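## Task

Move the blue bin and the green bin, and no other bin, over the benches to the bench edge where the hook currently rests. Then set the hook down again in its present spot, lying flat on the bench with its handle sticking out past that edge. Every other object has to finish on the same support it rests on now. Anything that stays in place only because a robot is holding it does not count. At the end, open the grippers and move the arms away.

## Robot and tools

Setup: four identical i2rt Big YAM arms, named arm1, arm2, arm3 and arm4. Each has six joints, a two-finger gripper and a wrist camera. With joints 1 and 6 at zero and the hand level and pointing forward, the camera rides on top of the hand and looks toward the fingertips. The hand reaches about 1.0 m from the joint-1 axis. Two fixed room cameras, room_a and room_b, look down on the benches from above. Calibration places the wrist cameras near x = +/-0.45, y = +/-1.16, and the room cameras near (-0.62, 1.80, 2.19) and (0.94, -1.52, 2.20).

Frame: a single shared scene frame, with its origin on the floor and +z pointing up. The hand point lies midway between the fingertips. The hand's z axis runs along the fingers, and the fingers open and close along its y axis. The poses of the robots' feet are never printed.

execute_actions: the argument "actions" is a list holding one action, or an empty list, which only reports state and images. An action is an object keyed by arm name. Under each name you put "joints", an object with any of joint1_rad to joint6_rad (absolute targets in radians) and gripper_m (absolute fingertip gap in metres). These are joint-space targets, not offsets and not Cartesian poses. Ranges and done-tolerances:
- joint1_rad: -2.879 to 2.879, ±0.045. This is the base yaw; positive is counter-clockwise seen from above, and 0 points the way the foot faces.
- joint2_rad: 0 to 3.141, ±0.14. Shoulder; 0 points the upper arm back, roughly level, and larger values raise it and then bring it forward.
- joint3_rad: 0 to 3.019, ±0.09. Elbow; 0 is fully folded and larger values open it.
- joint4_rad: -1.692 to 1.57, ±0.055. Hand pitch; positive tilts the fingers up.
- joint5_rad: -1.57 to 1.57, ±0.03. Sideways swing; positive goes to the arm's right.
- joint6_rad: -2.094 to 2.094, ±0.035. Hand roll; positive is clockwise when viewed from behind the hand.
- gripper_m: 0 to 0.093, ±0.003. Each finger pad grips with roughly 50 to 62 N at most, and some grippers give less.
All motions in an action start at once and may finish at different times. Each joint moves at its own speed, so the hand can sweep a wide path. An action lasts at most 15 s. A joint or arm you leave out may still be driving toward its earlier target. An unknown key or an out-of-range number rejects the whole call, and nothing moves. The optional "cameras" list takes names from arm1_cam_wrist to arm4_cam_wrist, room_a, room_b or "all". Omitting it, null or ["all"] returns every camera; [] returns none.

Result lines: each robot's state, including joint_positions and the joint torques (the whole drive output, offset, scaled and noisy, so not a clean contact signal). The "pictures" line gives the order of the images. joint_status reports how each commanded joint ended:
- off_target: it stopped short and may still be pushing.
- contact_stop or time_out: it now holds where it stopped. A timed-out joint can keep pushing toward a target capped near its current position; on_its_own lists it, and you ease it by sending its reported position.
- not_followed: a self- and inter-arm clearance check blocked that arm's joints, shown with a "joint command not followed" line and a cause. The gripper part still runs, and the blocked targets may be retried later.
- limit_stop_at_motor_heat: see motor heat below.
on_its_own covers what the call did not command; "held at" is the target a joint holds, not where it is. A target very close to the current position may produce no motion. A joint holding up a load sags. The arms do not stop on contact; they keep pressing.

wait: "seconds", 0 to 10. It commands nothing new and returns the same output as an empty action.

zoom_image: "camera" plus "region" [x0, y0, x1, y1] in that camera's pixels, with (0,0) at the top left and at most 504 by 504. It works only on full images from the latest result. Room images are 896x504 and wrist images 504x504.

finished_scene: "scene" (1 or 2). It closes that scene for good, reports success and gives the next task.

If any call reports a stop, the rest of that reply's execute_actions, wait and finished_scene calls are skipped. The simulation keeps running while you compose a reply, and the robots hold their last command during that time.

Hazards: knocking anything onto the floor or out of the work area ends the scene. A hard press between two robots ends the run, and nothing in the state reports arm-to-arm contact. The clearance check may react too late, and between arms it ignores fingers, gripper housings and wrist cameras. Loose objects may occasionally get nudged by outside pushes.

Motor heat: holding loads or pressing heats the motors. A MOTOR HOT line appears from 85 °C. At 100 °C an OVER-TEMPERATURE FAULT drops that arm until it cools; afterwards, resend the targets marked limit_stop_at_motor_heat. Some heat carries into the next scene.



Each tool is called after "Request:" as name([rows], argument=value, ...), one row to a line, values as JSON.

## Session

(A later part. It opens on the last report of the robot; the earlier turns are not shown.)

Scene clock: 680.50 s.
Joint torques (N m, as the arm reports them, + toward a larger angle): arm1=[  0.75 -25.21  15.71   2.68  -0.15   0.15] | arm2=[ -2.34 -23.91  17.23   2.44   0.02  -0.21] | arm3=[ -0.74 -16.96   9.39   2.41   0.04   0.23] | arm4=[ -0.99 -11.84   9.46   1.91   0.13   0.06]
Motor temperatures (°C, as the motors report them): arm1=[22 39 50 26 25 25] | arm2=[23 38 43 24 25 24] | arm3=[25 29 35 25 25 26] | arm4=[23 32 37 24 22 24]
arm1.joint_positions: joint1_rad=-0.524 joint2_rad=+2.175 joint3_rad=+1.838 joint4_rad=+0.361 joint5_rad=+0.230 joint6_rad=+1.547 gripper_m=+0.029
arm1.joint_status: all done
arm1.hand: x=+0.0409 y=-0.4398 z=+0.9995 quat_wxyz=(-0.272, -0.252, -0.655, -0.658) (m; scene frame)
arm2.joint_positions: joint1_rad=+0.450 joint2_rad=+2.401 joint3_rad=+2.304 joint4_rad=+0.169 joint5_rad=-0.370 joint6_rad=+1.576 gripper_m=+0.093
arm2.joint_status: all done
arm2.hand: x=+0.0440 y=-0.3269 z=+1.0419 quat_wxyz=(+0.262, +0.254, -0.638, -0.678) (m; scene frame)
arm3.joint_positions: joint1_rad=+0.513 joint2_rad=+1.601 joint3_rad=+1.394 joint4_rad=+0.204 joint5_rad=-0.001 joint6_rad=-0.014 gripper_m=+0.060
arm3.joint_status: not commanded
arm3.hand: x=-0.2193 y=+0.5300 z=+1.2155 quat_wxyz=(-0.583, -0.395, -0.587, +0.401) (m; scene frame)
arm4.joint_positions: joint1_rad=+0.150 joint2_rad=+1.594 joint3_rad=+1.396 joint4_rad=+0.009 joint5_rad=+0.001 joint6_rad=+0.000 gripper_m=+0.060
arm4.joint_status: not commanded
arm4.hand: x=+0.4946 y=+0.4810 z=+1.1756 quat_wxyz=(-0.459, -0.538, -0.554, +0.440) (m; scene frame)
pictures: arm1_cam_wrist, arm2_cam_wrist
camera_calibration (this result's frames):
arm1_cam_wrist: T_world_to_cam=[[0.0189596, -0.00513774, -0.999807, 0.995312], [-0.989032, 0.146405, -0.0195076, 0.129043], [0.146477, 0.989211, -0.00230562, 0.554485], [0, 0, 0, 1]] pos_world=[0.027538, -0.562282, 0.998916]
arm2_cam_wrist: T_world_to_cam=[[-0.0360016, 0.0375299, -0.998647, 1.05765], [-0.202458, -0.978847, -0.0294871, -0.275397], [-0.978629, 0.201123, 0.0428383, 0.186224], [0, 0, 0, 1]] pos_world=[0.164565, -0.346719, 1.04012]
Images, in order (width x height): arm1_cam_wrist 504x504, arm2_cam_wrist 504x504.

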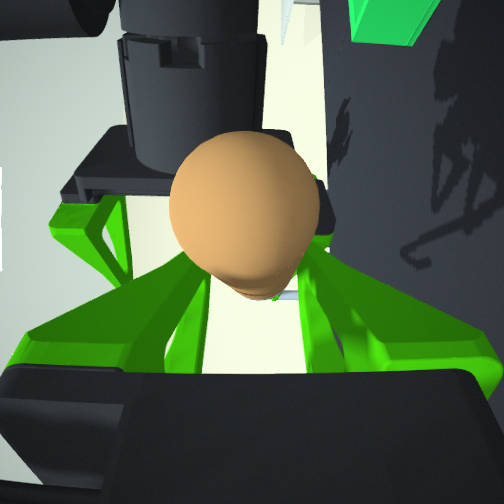

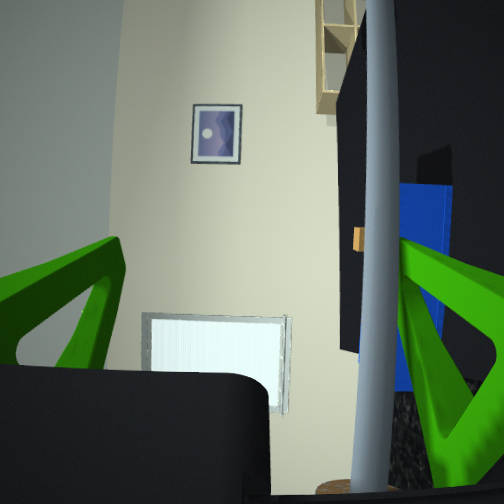

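Request:
execute_actions([
  {"arm2": {"joints": {"joint1_rad": 0.15, "joint2_rad": 2.42}}, "arm1": {"joints": {"joint1_rad": 0.451, "joint2_rad": 1.95, "joint3_rad": 1.475, "joint4_rad": 0.92, "joint5_rad": 0.162}}},
], cameras=[])

Request:
execute_actions([
  {"arm2": {"joints": {"joint2_rad": 1.3, "joint3_rad": 1.0, "joint4_rad": 0.2, "joint5_rad": 0.0}}, "arm1": {"joints": {"joint6_rad": 0.0}}, "arm3": {"joints": {"joint1_rad": 0.0}}},
], cameras=["arm1_cam_wrist", "arm3_cam_wrist", "room_a", "room_b"])

Scene clock: 704.30 s.
Joint torques (N m, as the arm reports them, + toward a larger angle): arm1=[  1.33 -22.77  11.88   3.52  -0.11   0.27] | arm2=[ -1.6  -22.64  16.9    2.33   0.09  -0.21] | arm3=[ -0.6  -16.93   9.38   2.42   0.04   0.23] | arm4=[ -1.65 -12.95   9.25   1.8    0.08   0.04]
Motor temperatures (°C, as the motors report them): arm1=[22 41 49 26 25 25] | arm2=[23 39 43 24 25 24] | arm3=[25 29 35 25 25 26] | arm4=[23 31 38 24 22 24]
arm1.joint_positions: joint1_rad=+0.451 joint2_rad=+2.014 joint3_rad=+1.453 joint4_rad=+0.867 joint5_rad=+0.161 joint6_rad=+1.536 gripper_m=+0.029
arm1.joint_status: all done
arm1.hand: x=-0.7653 y=-0.4562 z=+1.0325 quat_wxyz=(+0.119, +0.075, -0.592, -0.794) (m; scene frame)
arm2.joint_positions: joint1_rad=+0.144 joint2_rad=+2.401 joint3_rad=+2.306 joint4_rad=+0.170 joint5_rad=-0.371 joint6_rad=+1.576 gripper_m=+0.093
arm2.joint_status: all done
arm2.hand: x=+0.3252 y=-0.2435 z=+1.0418 quat_wxyz=(+0.154, +0.156, -0.668, -0.711) (m; scene frame)
arm3.joint_positions: joint1_rad=+0.513 joint2_rad=+1.601 joint3_rad=+1.394 joint4_rad=+0.204 joint5_rad=-0.001 joint6_rad=-0.014 gripper_m=+0.060
arm3.joint_status: not commanded
arm3.hand: x=-0.2193 y=+0.5300 z=+1.2155 quat_wxyz=(-0.583, -0.395, -0.587, +0.401) (m; scene frame)
arm4.joint_positions: joint1_rad=+0.150 joint2_rad=+1.594 joint3_rad=+1.396 joint4_rad=+0.009 joint5_rad=+0.001 joint6_rad=+0.000 gripper_m=+0.060
arm4.joint_status: not commanded
arm4.hand: x=+0.4946 y=+0.4810 z=+1.1756 quat_wxyz=(-0.459, -0.538, -0.554, +0.440) (m; scene frame)
pictures: none
No camera images: the call's "cameras" was empty. Leave "cameras" out to get every camera's image.

Scene clock: 706.63 s.
Joint torques (N m, as the arm reports them, + toward a larger angle): arm1=[  1.25 -23.01  11.87   3.4   -0.09  -0.08] | arm2=[-1.62 -9.59 13.05  1.74  0.24 -0.19] | arm3=[  1.16 -17.03   9.4    2.42  -0.09   0.23] | arm4=[ -1.57 -12.43   9.3    1.88   0.07   0.07]
Motor temperatures (°C, as the motors report them): arm1=[22 41 49 26 25 25] | arm2=[23 38 43 24 25 24] | arm3=[25 29 35 25 25 26] | arm4=[23 31 38 24 22 24]
arm1.joint_positions: joint1_rad=+0.451 joint2_rad=+2.014 joint3_rad=+1.453 joint4_rad=+0.870 joint5_rad=+0.161 joint6_rad=+0.011 gripper_m=+0.029
arm1.joint_status: all done
arm1.hand: x=-0.7652 y=-0.4564 z=+1.0332 quat_wxyz=(-0.463, +0.462, -0.375, -0.656) (m; scene frame)
arm2.joint_positions: joint1_rad=+0.144 joint2_rad=+1.302 joint3_rad=+0.987 joint4_rad=+0.199 joint5_rad=-0.003 joint6_rad=+1.575 gripper_m=+0.093
arm2.joint_status: all done
arm2.hand: x=+0.4127 y=-0.6044 z=+1.0963 quat_wxyz=(+0.027, +0.026, -0.751, -0.659) (m; scene frame)
arm3.joint_positions: joint1_rad=-0.011 joint2_rad=+1.601 joint3_rad=+1.394 joint4_rad=+0.204 joint5_rad=+0.002 joint6_rad=-0.014 gripper_m=+0.060
arm3.joint_status: all done
arm3.hand: x=-0.5907 y=+0.4880 z=+1.2137 quat_wxyz=(-0.458, -0.535, -0.464, +0.538) (m; scene frame)
arm4.joint_positions: joint1_rad=+0.150 joint2_rad=+1.594 joint3_rad=+1.396 joint4_rad=+0.009 joint5_rad=+0.001 joint6_rad=+0.000 gripper_m=+0.060
arm4.joint_status: not commanded
arm4.hand: x=+0.4946 y=+0.4810 z=+1.1756 quat_wxyz=(-0.459, -0.538, -0.554, +0.440) (m; scene frame)
pictures: arm1_cam_wrist, arm3_cam_wrist, room_a, room_b
camera_calibration (this result's frames):
arm1_cam_wrist: T_world_to_cam=[[0.955097, 0.28736, -0.0722042, 0.935584], [0.0240539, -0.318088, -0.947756, 0.857134], [-0.295314, 0.903462, -0.310717, 0.630526], [0, 0, 0, 1]] pos_world=[-0.727987, -0.565862, 1.07582]
arm3_cam_wrist: T_world_to_cam=[[-0.989473, 0.144714, -0.000434755, -0.653074], [0.0847088, 0.57675, -0.812517, 0.759865], [-0.117332, -0.804001, -0.582937, 1.15399], [0, 0, 0, 1]] pos_world=[-0.575167, 0.584064, 1.28982]
Images, in order (width x height): arm1_cam_wrist 504x504, arm3_cam_wrist 504x504, room_a 896x504, room_b 896x504.

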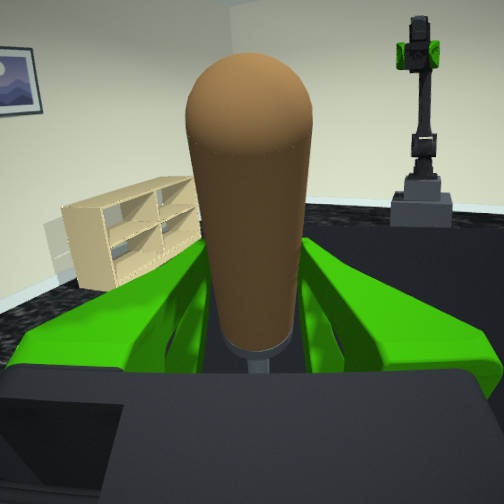

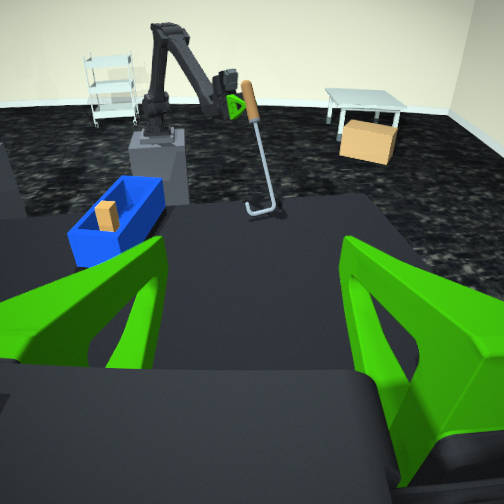

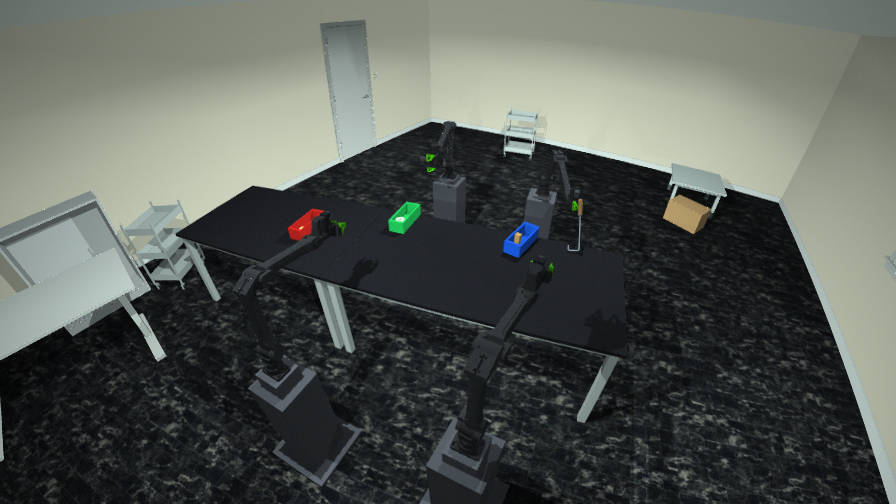

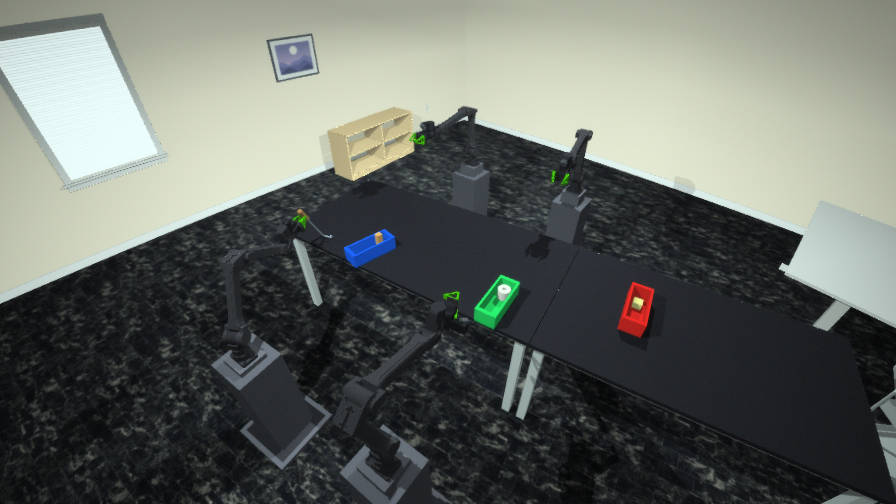

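Request:
execute_actions([
  {"arm1": {"joints": {"joint2_rad": 1.80, "joint3_rad": 0.97}}},
], cameras=["arm3_cam_wrist"])

Request:
execute_actions([
  {"arm1": {"joints": {"joint2_rad": 2.295, "joint3_rad": 1.515}}},
], cameras=["arm1_cam_wrist", "arm3_cam_wrist", "room_b"])

Scene clock: 720.37 s.
Joint torques (N m, as the arm reports them, + toward a larger angle): arm1=[  0.98 -12.48   9.04   1.75   0.03   0.08] | arm2=[-1.56 -9.28 13.22  1.72  0.26 -0.2 ] | arm3=[  1.13 -17.01   9.4    2.41  -0.08   0.23] | arm4=[ -1.85 -12.57   9.38   1.88   0.11   0.03]
Motor temperatures (°C, as the motors report them): arm1=[22 40 47 26 25 25] | arm2=[23 36 41 24 25 24] | arm3=[25 29 36 25 25 26] | arm4=[23 31 38 24 22 24]
arm1.joint_positions: joint1_rad=+0.451 joint2_rad=+1.796 joint3_rad=+0.962 joint4_rad=+0.920 joint5_rad=+0.159 joint6_rad=-0.005 gripper_m=+0.029
arm1.joint_status: all done
arm1.hand: x=-0.7102 y=-0.5742 z=+0.9423 quat_wxyz=(-0.435, +0.542, -0.411, -0.590) (m; scene frame)
arm2.joint_positions: joint1_rad=+0.144 joint2_rad=+1.302 joint3_rad=+0.987 joint4_rad=+0.199 joint5_rad=-0.003 joint6_rad=+1.575 gripper_m=+0.093
arm2.joint_status: not commanded
arm2.hand: x=+0.4127 y=-0.6044 z=+1.0963 quat_wxyz=(+0.027, +0.026, -0.751, -0.659) (m; scene frame)
arm3.joint_positions: joint1_rad=-0.011 joint2_rad=+1.601 joint3_rad=+1.394 joint4_rad=+0.204 joint5_rad=+0.002 joint6_rad=-0.014 gripper_m=+0.060
arm3.joint_status: not commanded
arm3.hand: x=-0.5907 y=+0.4880 z=+1.2137 quat_wxyz=(-0.458, -0.535, -0.464, +0.538) (m; scene frame)
arm4.joint_positions: joint1_rad=+0.150 joint2_rad=+1.594 joint3_rad=+1.396 joint4_rad=+0.009 joint5_rad=+0.001 joint6_rad=+0.000 gripper_m=+0.060
arm4.joint_status: not commanded
arm4.hand: x=+0.4946 y=+0.4810 z=+1.1756 quat_wxyz=(-0.459, -0.538, -0.554, +0.440) (m; scene frame)
pictures: arm3_cam_wrist
camera_calibration (this result's frames):
arm3_cam_wrist: T_world_to_cam=[[-0.989473, 0.144714, -0.000434755, -0.653074], [0.0847088, 0.57675, -0.812517, 0.759865], [-0.117332, -0.804001, -0.582937, 1.15399], [0, 0, 0, 1]] pos_world=[-0.575167, 0.584064, 1.28982]
Images, in order (width x height): arm3_cam_wrist 504x504.

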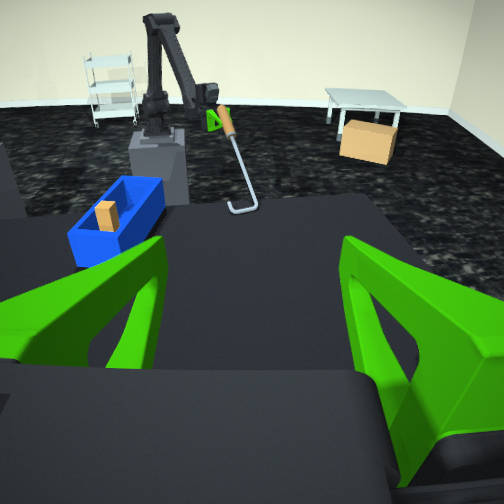

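Scene clock: 721.63 s.
Joint torques (N m, as the arm reports them, + toward a larger angle): arm1=[  1.19 -19.65  13.22   1.77  -0.09   0.16] | arm2=[-1.68 -9.73 13.15  1.83  0.27 -0.22] | arm3=[  1.23 -16.97   9.4    2.42  -0.08   0.23] | arm4=[ -0.91 -13.45   9.27   1.95   0.1    0.04]
Motor temperatures (°C, as the motors report them): arm1=[22 40 47 26 25 25] | arm2=[23 36 41 24 25 24] | arm3=[25 29 36 25 25 26] | arm4=[23 31 38 24 22 24]
arm1.joint_positions: joint1_rad=+0.451 joint2_rad=+2.297 joint3_rad=+1.461 joint4_rad=+0.921 joint5_rad=+0.162 joint6_rad=-0.013 gripper_m=+0.029
arm1.joint_status: all done
arm1.hand: x=-0.7752 y=-0.4391 z=+0.8244 quat_wxyz=(-0.438, +0.543, -0.410, -0.587) (m; scene frame)
arm2.joint_positions: joint1_rad=+0.144 joint2_rad=+1.302 joint3_rad=+0.987 joint4_rad=+0.199 joint5_rad=-0.003 joint6_rad=+1.575 gripper_m=+0.093
arm2.joint_status: not commanded
arm2.hand: x=+0.4127 y=-0.6044 z=+1.0963 quat_wxyz=(+0.027, +0.026, -0.751, -0.659) (m; scene frame)
arm3.joint_positions: joint1_rad=-0.011 joint2_rad=+1.601 joint3_rad=+1.394 joint4_rad=+0.204 joint5_rad=+0.002 joint6_rad=-0.014 gripper_m=+0.060
arm3.joint_status: not commanded
arm3.hand: x=-0.5907 y=+0.4880 z=+1.2137 quat_wxyz=(-0.458, -0.535, -0.464, +0.538) (m; scene frame)
arm4.joint_positions: joint1_rad=+0.150 joint2_rad=+1.594 joint3_rad=+1.396 joint4_rad=+0.009 joint5_rad=+0.001 joint6_rad=+0.000 gripper_m=+0.060
arm4.joint_status: not commanded
arm4.hand: x=+0.4946 y=+0.4810 z=+1.1756 quat_wxyz=(-0.459, -0.538, -0.554, +0.440) (m; scene frame)
pictures: arm1_cam_wrist, arm3_cam_wrist, room_b
camera_calibration (this result's frames):
arm1_cam_wrist: T_world_to_cam=[[0.96114, 0.275779, -0.0124589, 0.875425], [0.131181, -0.495969, -0.858374, 0.596214], [-0.242901, 0.823384, -0.512873, 0.719148], [0, 0, 0, 1]] pos_world=[-0.744936, -0.537855, 0.891513]
arm3_cam_wrist: T_world_to_cam=[[-0.989473, 0.144714, -0.000434755, -0.653074], [0.0847088, 0.57675, -0.812517, 0.759865], [-0.117332, -0.804001, -0.582937, 1.15399], [0, 0, 0, 1]] pos_world=[-0.575167, 0.584064, 1.28982]
Images, in order (width x height): arm1_cam_wrist 504x504, arm3_cam_wrist 504x504, room_b 896x504.

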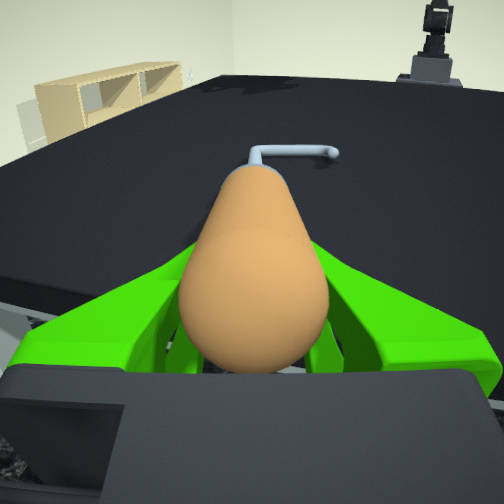

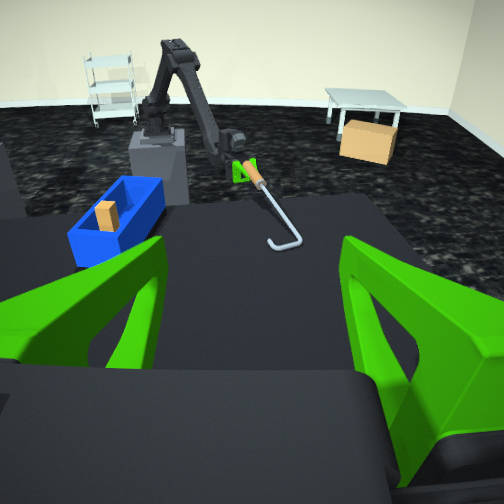

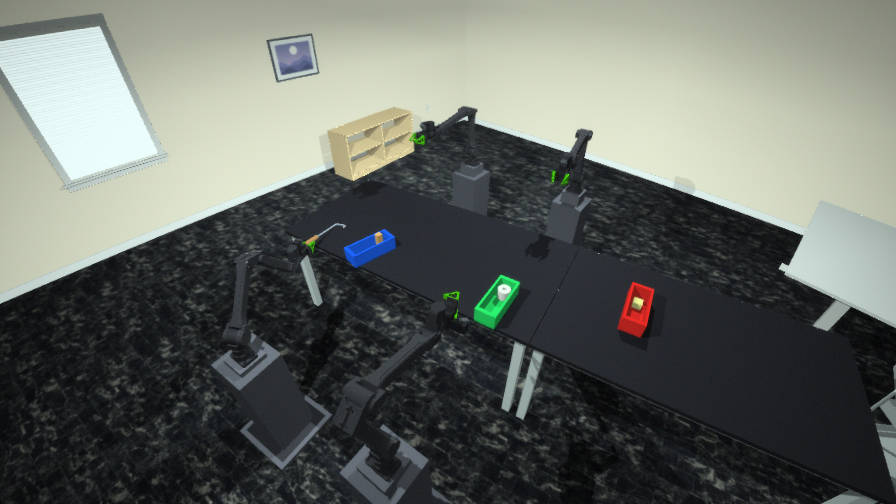

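Request:
execute_actions([
  {"arm1": {"joints": {"joint2_rad": 2.36}}},
], cameras=["arm1_cam_wrist", "arm3_cam_wrist", "room_b"])

Scene clock: 727.10 s.
Joint torques (N m, as the arm reports them, + toward a larger angle): arm1=[  1.16 -17.92  11.81   1.76  -0.09   0.16] | arm2=[-1.6  -9.58 13.06  1.79  0.25 -0.18] | arm3=[  1.2  -16.97   9.4    2.42  -0.08   0.23] | arm4=[ -0.84 -12.53   9.47   1.77   0.13   0.03]
Motor temperatures (°C, as the motors report them): arm1=[22 40 47 26 25 25] | arm2=[23 36 41 24 25 24] | arm3=[25 29 36 25 25 26] | arm4=[23 31 38 24 22 24]
arm1.joint_positions: joint1_rad=+0.451 joint2_rad=+2.345 joint3_rad=+1.473 joint4_rad=+0.921 joint5_rad=+0.162 joint6_rad=-0.013 gripper_m=+0.028
arm1.joint_status: all done
arm1.hand: x=-0.7758 y=-0.4383 z=+0.7915 quat_wxyz=(-0.432, +0.555, -0.416, -0.576) (m; scene frame)
arm2.joint_positions: joint1_rad=+0.144 joint2_rad=+1.302 joint3_rad=+0.987 joint4_rad=+0.199 joint5_rad=-0.003 joint6_rad=+1.575 gripper_m=+0.093
arm2.joint_status: not commanded
arm2.hand: x=+0.4127 y=-0.6044 z=+1.0963 quat_wxyz=(+0.027, +0.026, -0.751, -0.659) (m; scene frame)
arm3.joint_positions: joint1_rad=-0.011 joint2_rad=+1.601 joint3_rad=+1.394 joint4_rad=+0.204 joint5_rad=+0.002 joint6_rad=-0.014 gripper_m=+0.060
arm3.joint_status: not commanded
arm3.hand: x=-0.5907 y=+0.4880 z=+1.2137 quat_wxyz=(-0.458, -0.535, -0.464, +0.538) (m; scene frame)
arm4.joint_positions: joint1_rad=+0.150 joint2_rad=+1.594 joint3_rad=+1.396 joint4_rad=+0.009 joint5_rad=+0.001 joint6_rad=+0.000 gripper_m=+0.060
arm4.joint_status: not commanded
arm4.hand: x=+0.4946 y=+0.4810 z=+1.1756 quat_wxyz=(-0.459, -0.538, -0.554, +0.440) (m; scene frame)
pictures: arm1_cam_wrist, arm3_cam_wrist, room_b
camera_calibration (this result's frames):
arm1_cam_wrist: T_world_to_cam=[[0.961209, 0.275726, -0.00722174, 0.871284], [0.143968, -0.523875, -0.839541, 0.551313], [-0.235267, 0.805935, -0.543249, 0.723787], [0, 0, 0, 1]] pos_world=[-0.746575, -0.534742, 0.862338]
arm3_cam_wrist: T_world_to_cam=[[-0.989473, 0.144714, -0.000434755, -0.653074], [0.0847088, 0.57675, -0.812517, 0.759865], [-0.117332, -0.804001, -0.582937, 1.15399], [0, 0, 0, 1]] pos_world=[-0.575167, 0.584064, 1.28982]
Images, in order (width x height): arm1_cam_wrist 504x504, arm3_cam_wrist 504x504, room_b 896x504.

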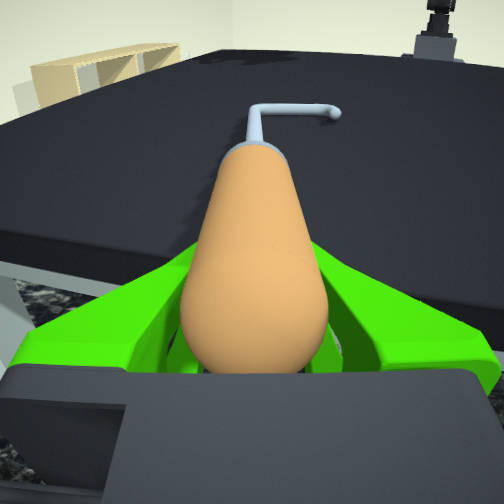

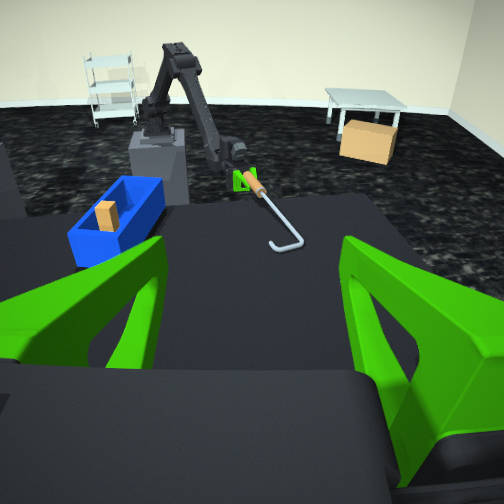

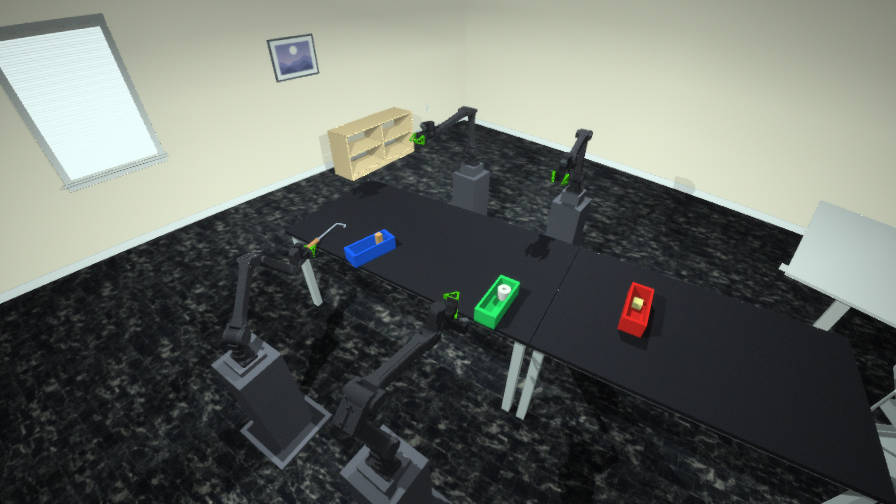

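Request:
execute_actions([
  {"arm1": {"joints": {"joint2_rad": 2.45, "joint4_rad": 1.13}}},
], cameras=["arm1_cam_wrist"])

Scene clock: 738.30 s.
Joint torques (N m, as the arm reports them, + toward a larger angle): arm1=[  1.27 -17.8   10.23   2.83  -0.08   0.1 ] | arm2=[-1.79 -9.7  13.21  1.87  0.26 -0.2 ] | arm3=[  1.2  -17.01   9.41   2.43  -0.08   0.23] | arm4=[ -1.66 -13.22   9.2    1.92   0.19  -0.03]
Motor temperatures (°C, as the motors report them): arm1=[22 39 46 26 25 25] | arm2=[23 35 40 24 25 24] | arm3=[25 29 36 25 25 26] | arm4=[23 31 38 24 22 24]
arm1.joint_positions: joint1_rad=+0.451 joint2_rad=+2.432 joint3_rad=+1.484 joint4_rad=+1.098 joint5_rad=+0.162 joint6_rad=-0.006 gripper_m=+0.028
arm1.joint_status: all done
arm1.hand: x=-0.7728 y=-0.4449 z=+0.7703 quat_wxyz=(-0.446, +0.520, -0.401, -0.608) (m; scene frame)
arm2.joint_positions: joint1_rad=+0.144 joint2_rad=+1.302 joint3_rad=+0.987 joint4_rad=+0.199 joint5_rad=-0.003 joint6_rad=+1.575 gripper_m=+0.093
arm2.joint_status: not commanded
arm2.hand: x=+0.4127 y=-0.6044 z=+1.0963 quat_wxyz=(+0.027, +0.026, -0.751, -0.659) (m; scene frame)
arm3.joint_positions: joint1_rad=-0.011 joint2_rad=+1.601 joint3_rad=+1.394 joint4_rad=+0.204 joint5_rad=+0.002 joint6_rad=-0.014 gripper_m=+0.060
arm3.joint_status: not commanded
arm3.hand: x=-0.5907 y=+0.4880 z=+1.2137 quat_wxyz=(-0.458, -0.535, -0.464, +0.538) (m; scene frame)
arm4.joint_positions: joint1_rad=+0.150 joint2_rad=+1.594 joint3_rad=+1.396 joint4_rad=+0.009 joint5_rad=+0.001 joint6_rad=+0.000 gripper_m=+0.060
arm4.joint_status: not commanded
arm4.hand: x=+0.4946 y=+0.4810 z=+1.1756 quat_wxyz=(-0.459, -0.538, -0.554, +0.440) (m; scene frame)
pictures: arm1_cam_wrist
camera_calibration (this result's frames):
arm1_cam_wrist: T_world_to_cam=[[0.960167, 0.277733, -0.0307343, 0.888324], [0.10062, -0.446261, -0.889228, 0.568896], [-0.260684, 0.850715, -0.45643, 0.651746], [0, 0, 0, 1]] pos_world=[-0.740282, -0.547291, 0.830657]
Images, in order (width x height): arm1_cam_wrist 504x504.

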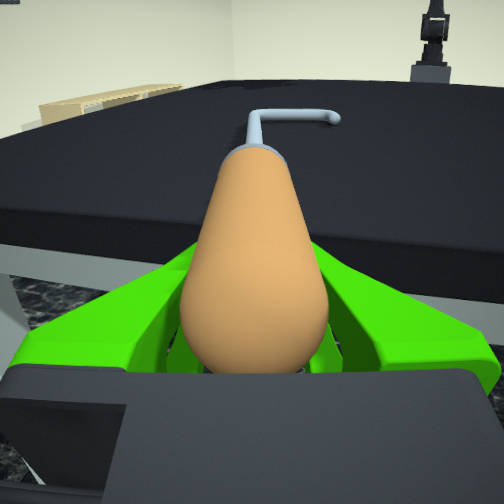

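Request:
execute_actions([
  {"arm1": {"joints": {"gripper_m": 0.093}}},
], cameras=[])

Request:
execute_actions([
  {"arm1": {"joints": {"joint2_rad": 1.9, "joint3_rad": 0.95, "joint4_rad": 0.7}}},
])

Scene clock: 744.03 s.
Joint torques (N m, as the arm reports them, + toward a larger angle): arm1=[  1.24 -17.42  10.12   2.44  -0.09   0.07] | arm2=[-2.02 -9.69 13.26  1.74  0.23 -0.21] | arm3=[  1.2  -17.04   9.41   2.42  -0.08   0.23] | arm4=[ -1.12 -12.24   9.26   1.82   0.13   0.05]
Motor temperatures (°C, as the motors report them): arm1=[22 39 45 26 25 25] | arm2=[23 35 40 24 25 24] | arm3=[25 29 36 25 25 26] | arm4=[23 31 38 24 22 24]
arm1.joint_positions: joint1_rad=+0.451 joint2_rad=+2.432 joint3_rad=+1.484 joint4_rad=+1.109 joint5_rad=+0.162 joint6_rad=-0.006 gripper_m=+0.093
arm1.joint_status: all done
arm1.hand: x=-0.7726 y=-0.4453 z=+0.7730 quat_wxyz=(-0.448, +0.516, -0.399, -0.611) (m; scene frame)
arm2.joint_positions: joint1_rad=+0.144 joint2_rad=+1.302 joint3_rad=+0.987 joint4_rad=+0.199 joint5_rad=-0.003 joint6_rad=+1.575 gripper_m=+0.093
arm2.joint_status: not commanded
arm2.hand: x=+0.4127 y=-0.6044 z=+1.0963 quat_wxyz=(+0.027, +0.026, -0.751, -0.659) (m; scene frame)
arm3.joint_positions: joint1_rad=-0.011 joint2_rad=+1.601 joint3_rad=+1.394 joint4_rad=+0.204 joint5_rad=+0.002 joint6_rad=-0.014 gripper_m=+0.060
arm3.joint_status: not commanded
arm3.hand: x=-0.5907 y=+0.4880 z=+1.2137 quat_wxyz=(-0.458, -0.535, -0.464, +0.538) (m; scene frame)
arm4.joint_positions: joint1_rad=+0.150 joint2_rad=+1.594 joint3_rad=+1.396 joint4_rad=+0.009 joint5_rad=+0.001 joint6_rad=+0.000 gripper_m=+0.060
arm4.joint_status: not commanded
arm4.hand: x=+0.4946 y=+0.4810 z=+1.1756 quat_wxyz=(-0.459, -0.538, -0.554, +0.440) (m; scene frame)
pictures: none
No camera images: the call's "cameras" was empty. Leave "cameras" out to get every camera's image.

Scene clock: 745.37 s.
Joint torques (N m, as the arm reports them, + toward a larger angle): arm1=[  1.12 -12.87   7.65   1.55  -0.03   0.09] | arm2=[-1.91 -9.45 13.11  1.8   0.25 -0.16] | arm3=[  1.3  -16.97   9.41   2.43  -0.08   0.23] | arm4=[ -0.64 -13.39   9.18   1.77   0.13   0.07]
Motor temperatures (°C, as the motors report them): arm1=[22 39 45 26 25 25] | arm2=[23 35 40 24 25 24] | arm3=[25 29 36 25 25 26] | arm4=[23 31 38 24 22 24]
arm1.joint_positions: joint1_rad=+0.451 joint2_rad=+1.895 joint3_rad=+0.949 joint4_rad=+0.708 joint5_rad=+0.162 joint6_rad=-0.006 gripper_m=+0.093
arm1.joint_status: all done
arm1.hand: x=-0.7081 y=-0.5797 z=+0.8205 quat_wxyz=(-0.380, +0.639, -0.461, -0.484) (m; scene frame)
arm2.joint_positions: joint1_rad=+0.144 joint2_rad=+1.302 joint3_rad=+0.987 joint4_rad=+0.199 joint5_rad=-0.003 joint6_rad=+1.575 gripper_m=+0.093
arm2.joint_status: not commanded
arm2.hand: x=+0.4127 y=-0.6044 z=+1.0963 quat_wxyz=(+0.027, +0.026, -0.751, -0.659) (m; scene frame)
arm3.joint_positions: joint1_rad=-0.011 joint2_rad=+1.601 joint3_rad=+1.394 joint4_rad=+0.204 joint5_rad=+0.002 joint6_rad=-0.014 gripper_m=+0.060
arm3.joint_status: not commanded
arm3.hand: x=-0.5907 y=+0.4880 z=+1.2137 quat_wxyz=(-0.458, -0.535, -0.464, +0.538) (m; scene frame)
arm4.joint_positions: joint1_rad=+0.150 joint2_rad=+1.594 joint3_rad=+1.396 joint4_rad=+0.009 joint5_rad=+0.001 joint6_rad=+0.000 gripper_m=+0.060
arm4.joint_status: not commanded
arm4.hand: x=+0.4946 y=+0.4810 z=+1.1756 quat_wxyz=(-0.459, -0.538, -0.554, +0.440) (m; scene frame)
pictures: arm1_cam_wrist, arm2_cam_wrist, arm3_cam_wrist, arm4_cam_wrist, room_a, room_b
camera_calibration (this result's frames):
arm1_cam_wrist: T_world_to_cam=[[0.959258, 0.280609, 0.0329014, 0.813926], [0.232955, -0.719665, -0.654075, 0.289046], [-0.159861, 0.635092, -0.755714, 0.998141], [0, 0, 0, 1]] pos_world=[-0.688536, -0.65429, 0.916587]
arm2_cam_wrist: T_world_to_cam=[[-0.00772964, -0.135496, -0.990748, 1.01081], [-0.767967, -0.633751, 0.0926641, -0.162701], [-0.640443, 0.761578, -0.0991577, 0.955336], [0, 0, 0, 1]] pos_world=[0.494702, -0.693713, 1.11127]
arm3_cam_wrist: T_world_to_cam=[[-0.989473, 0.144714, -0.000434755, -0.653074], [0.0847088, 0.57675, -0.812517, 0.759865], [-0.117332, -0.804001, -0.582937, 1.15399], [0, 0, 0, 1]] pos_world=[-0.575167, 0.584064, 1.28982]
arm4_cam_wrist: T_world_to_cam=[[-0.999163, -0.0408878, -0.000755086, 0.513362], [-0.0292357, 0.727092, -0.685918, 0.477594], [0.0285947, -0.685322, -0.727679, 1.29812], [0, 0, 0, 1]] pos_world=[0.489776, 0.563364, 1.27259]
Images, in order (width x height): arm1_cam_wrist 504x504, arm2_cam_wrist 504x504, arm3_cam_wrist 504x504, arm4_cam_wrist 504x504, room_a 896x504, room_b 896x504.

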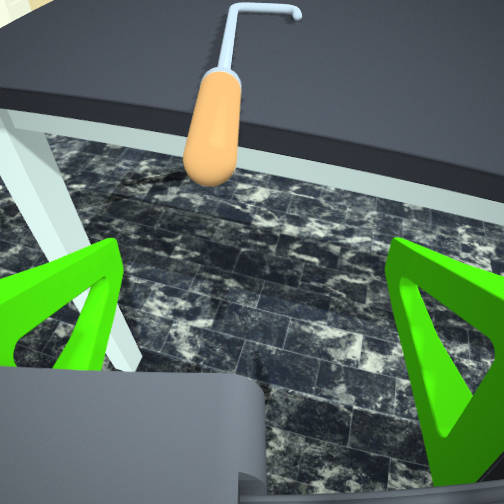

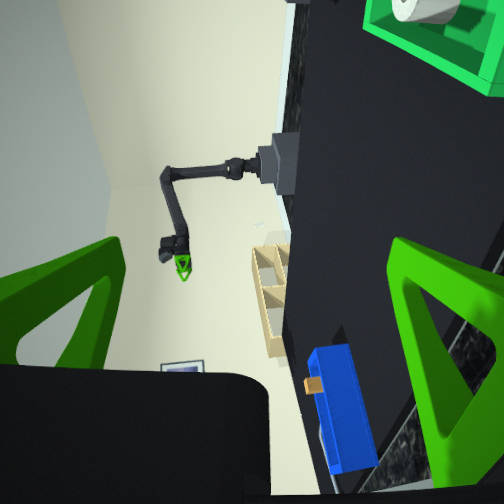

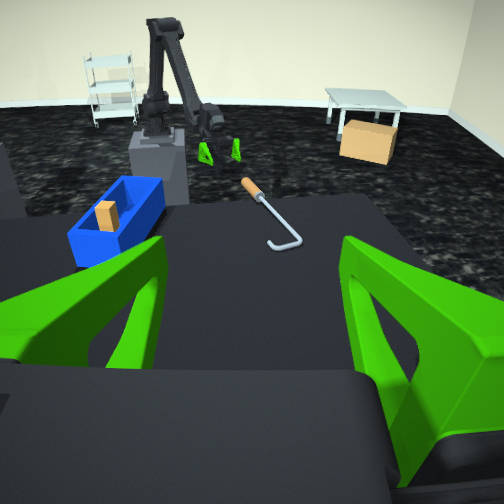

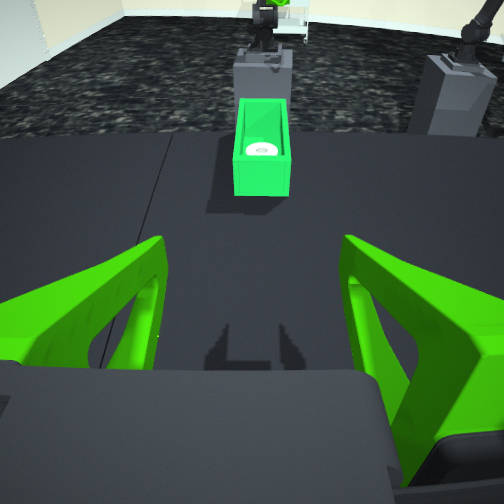

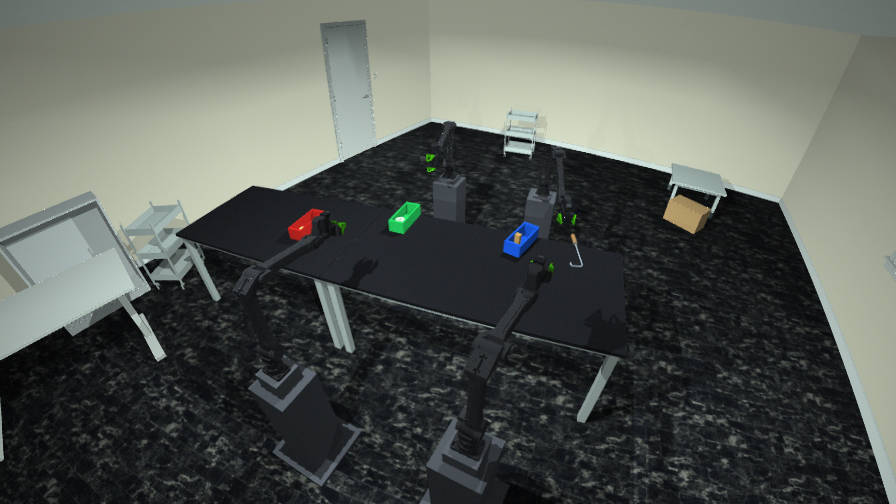

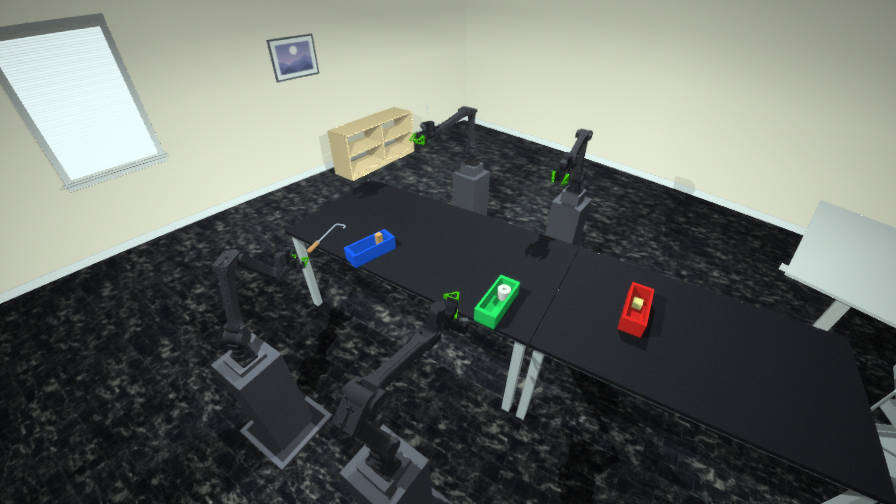

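Everything is in place. Finishing scene 1.

Request:
finished_scene(scene=1)

The scene is finished: the task was done.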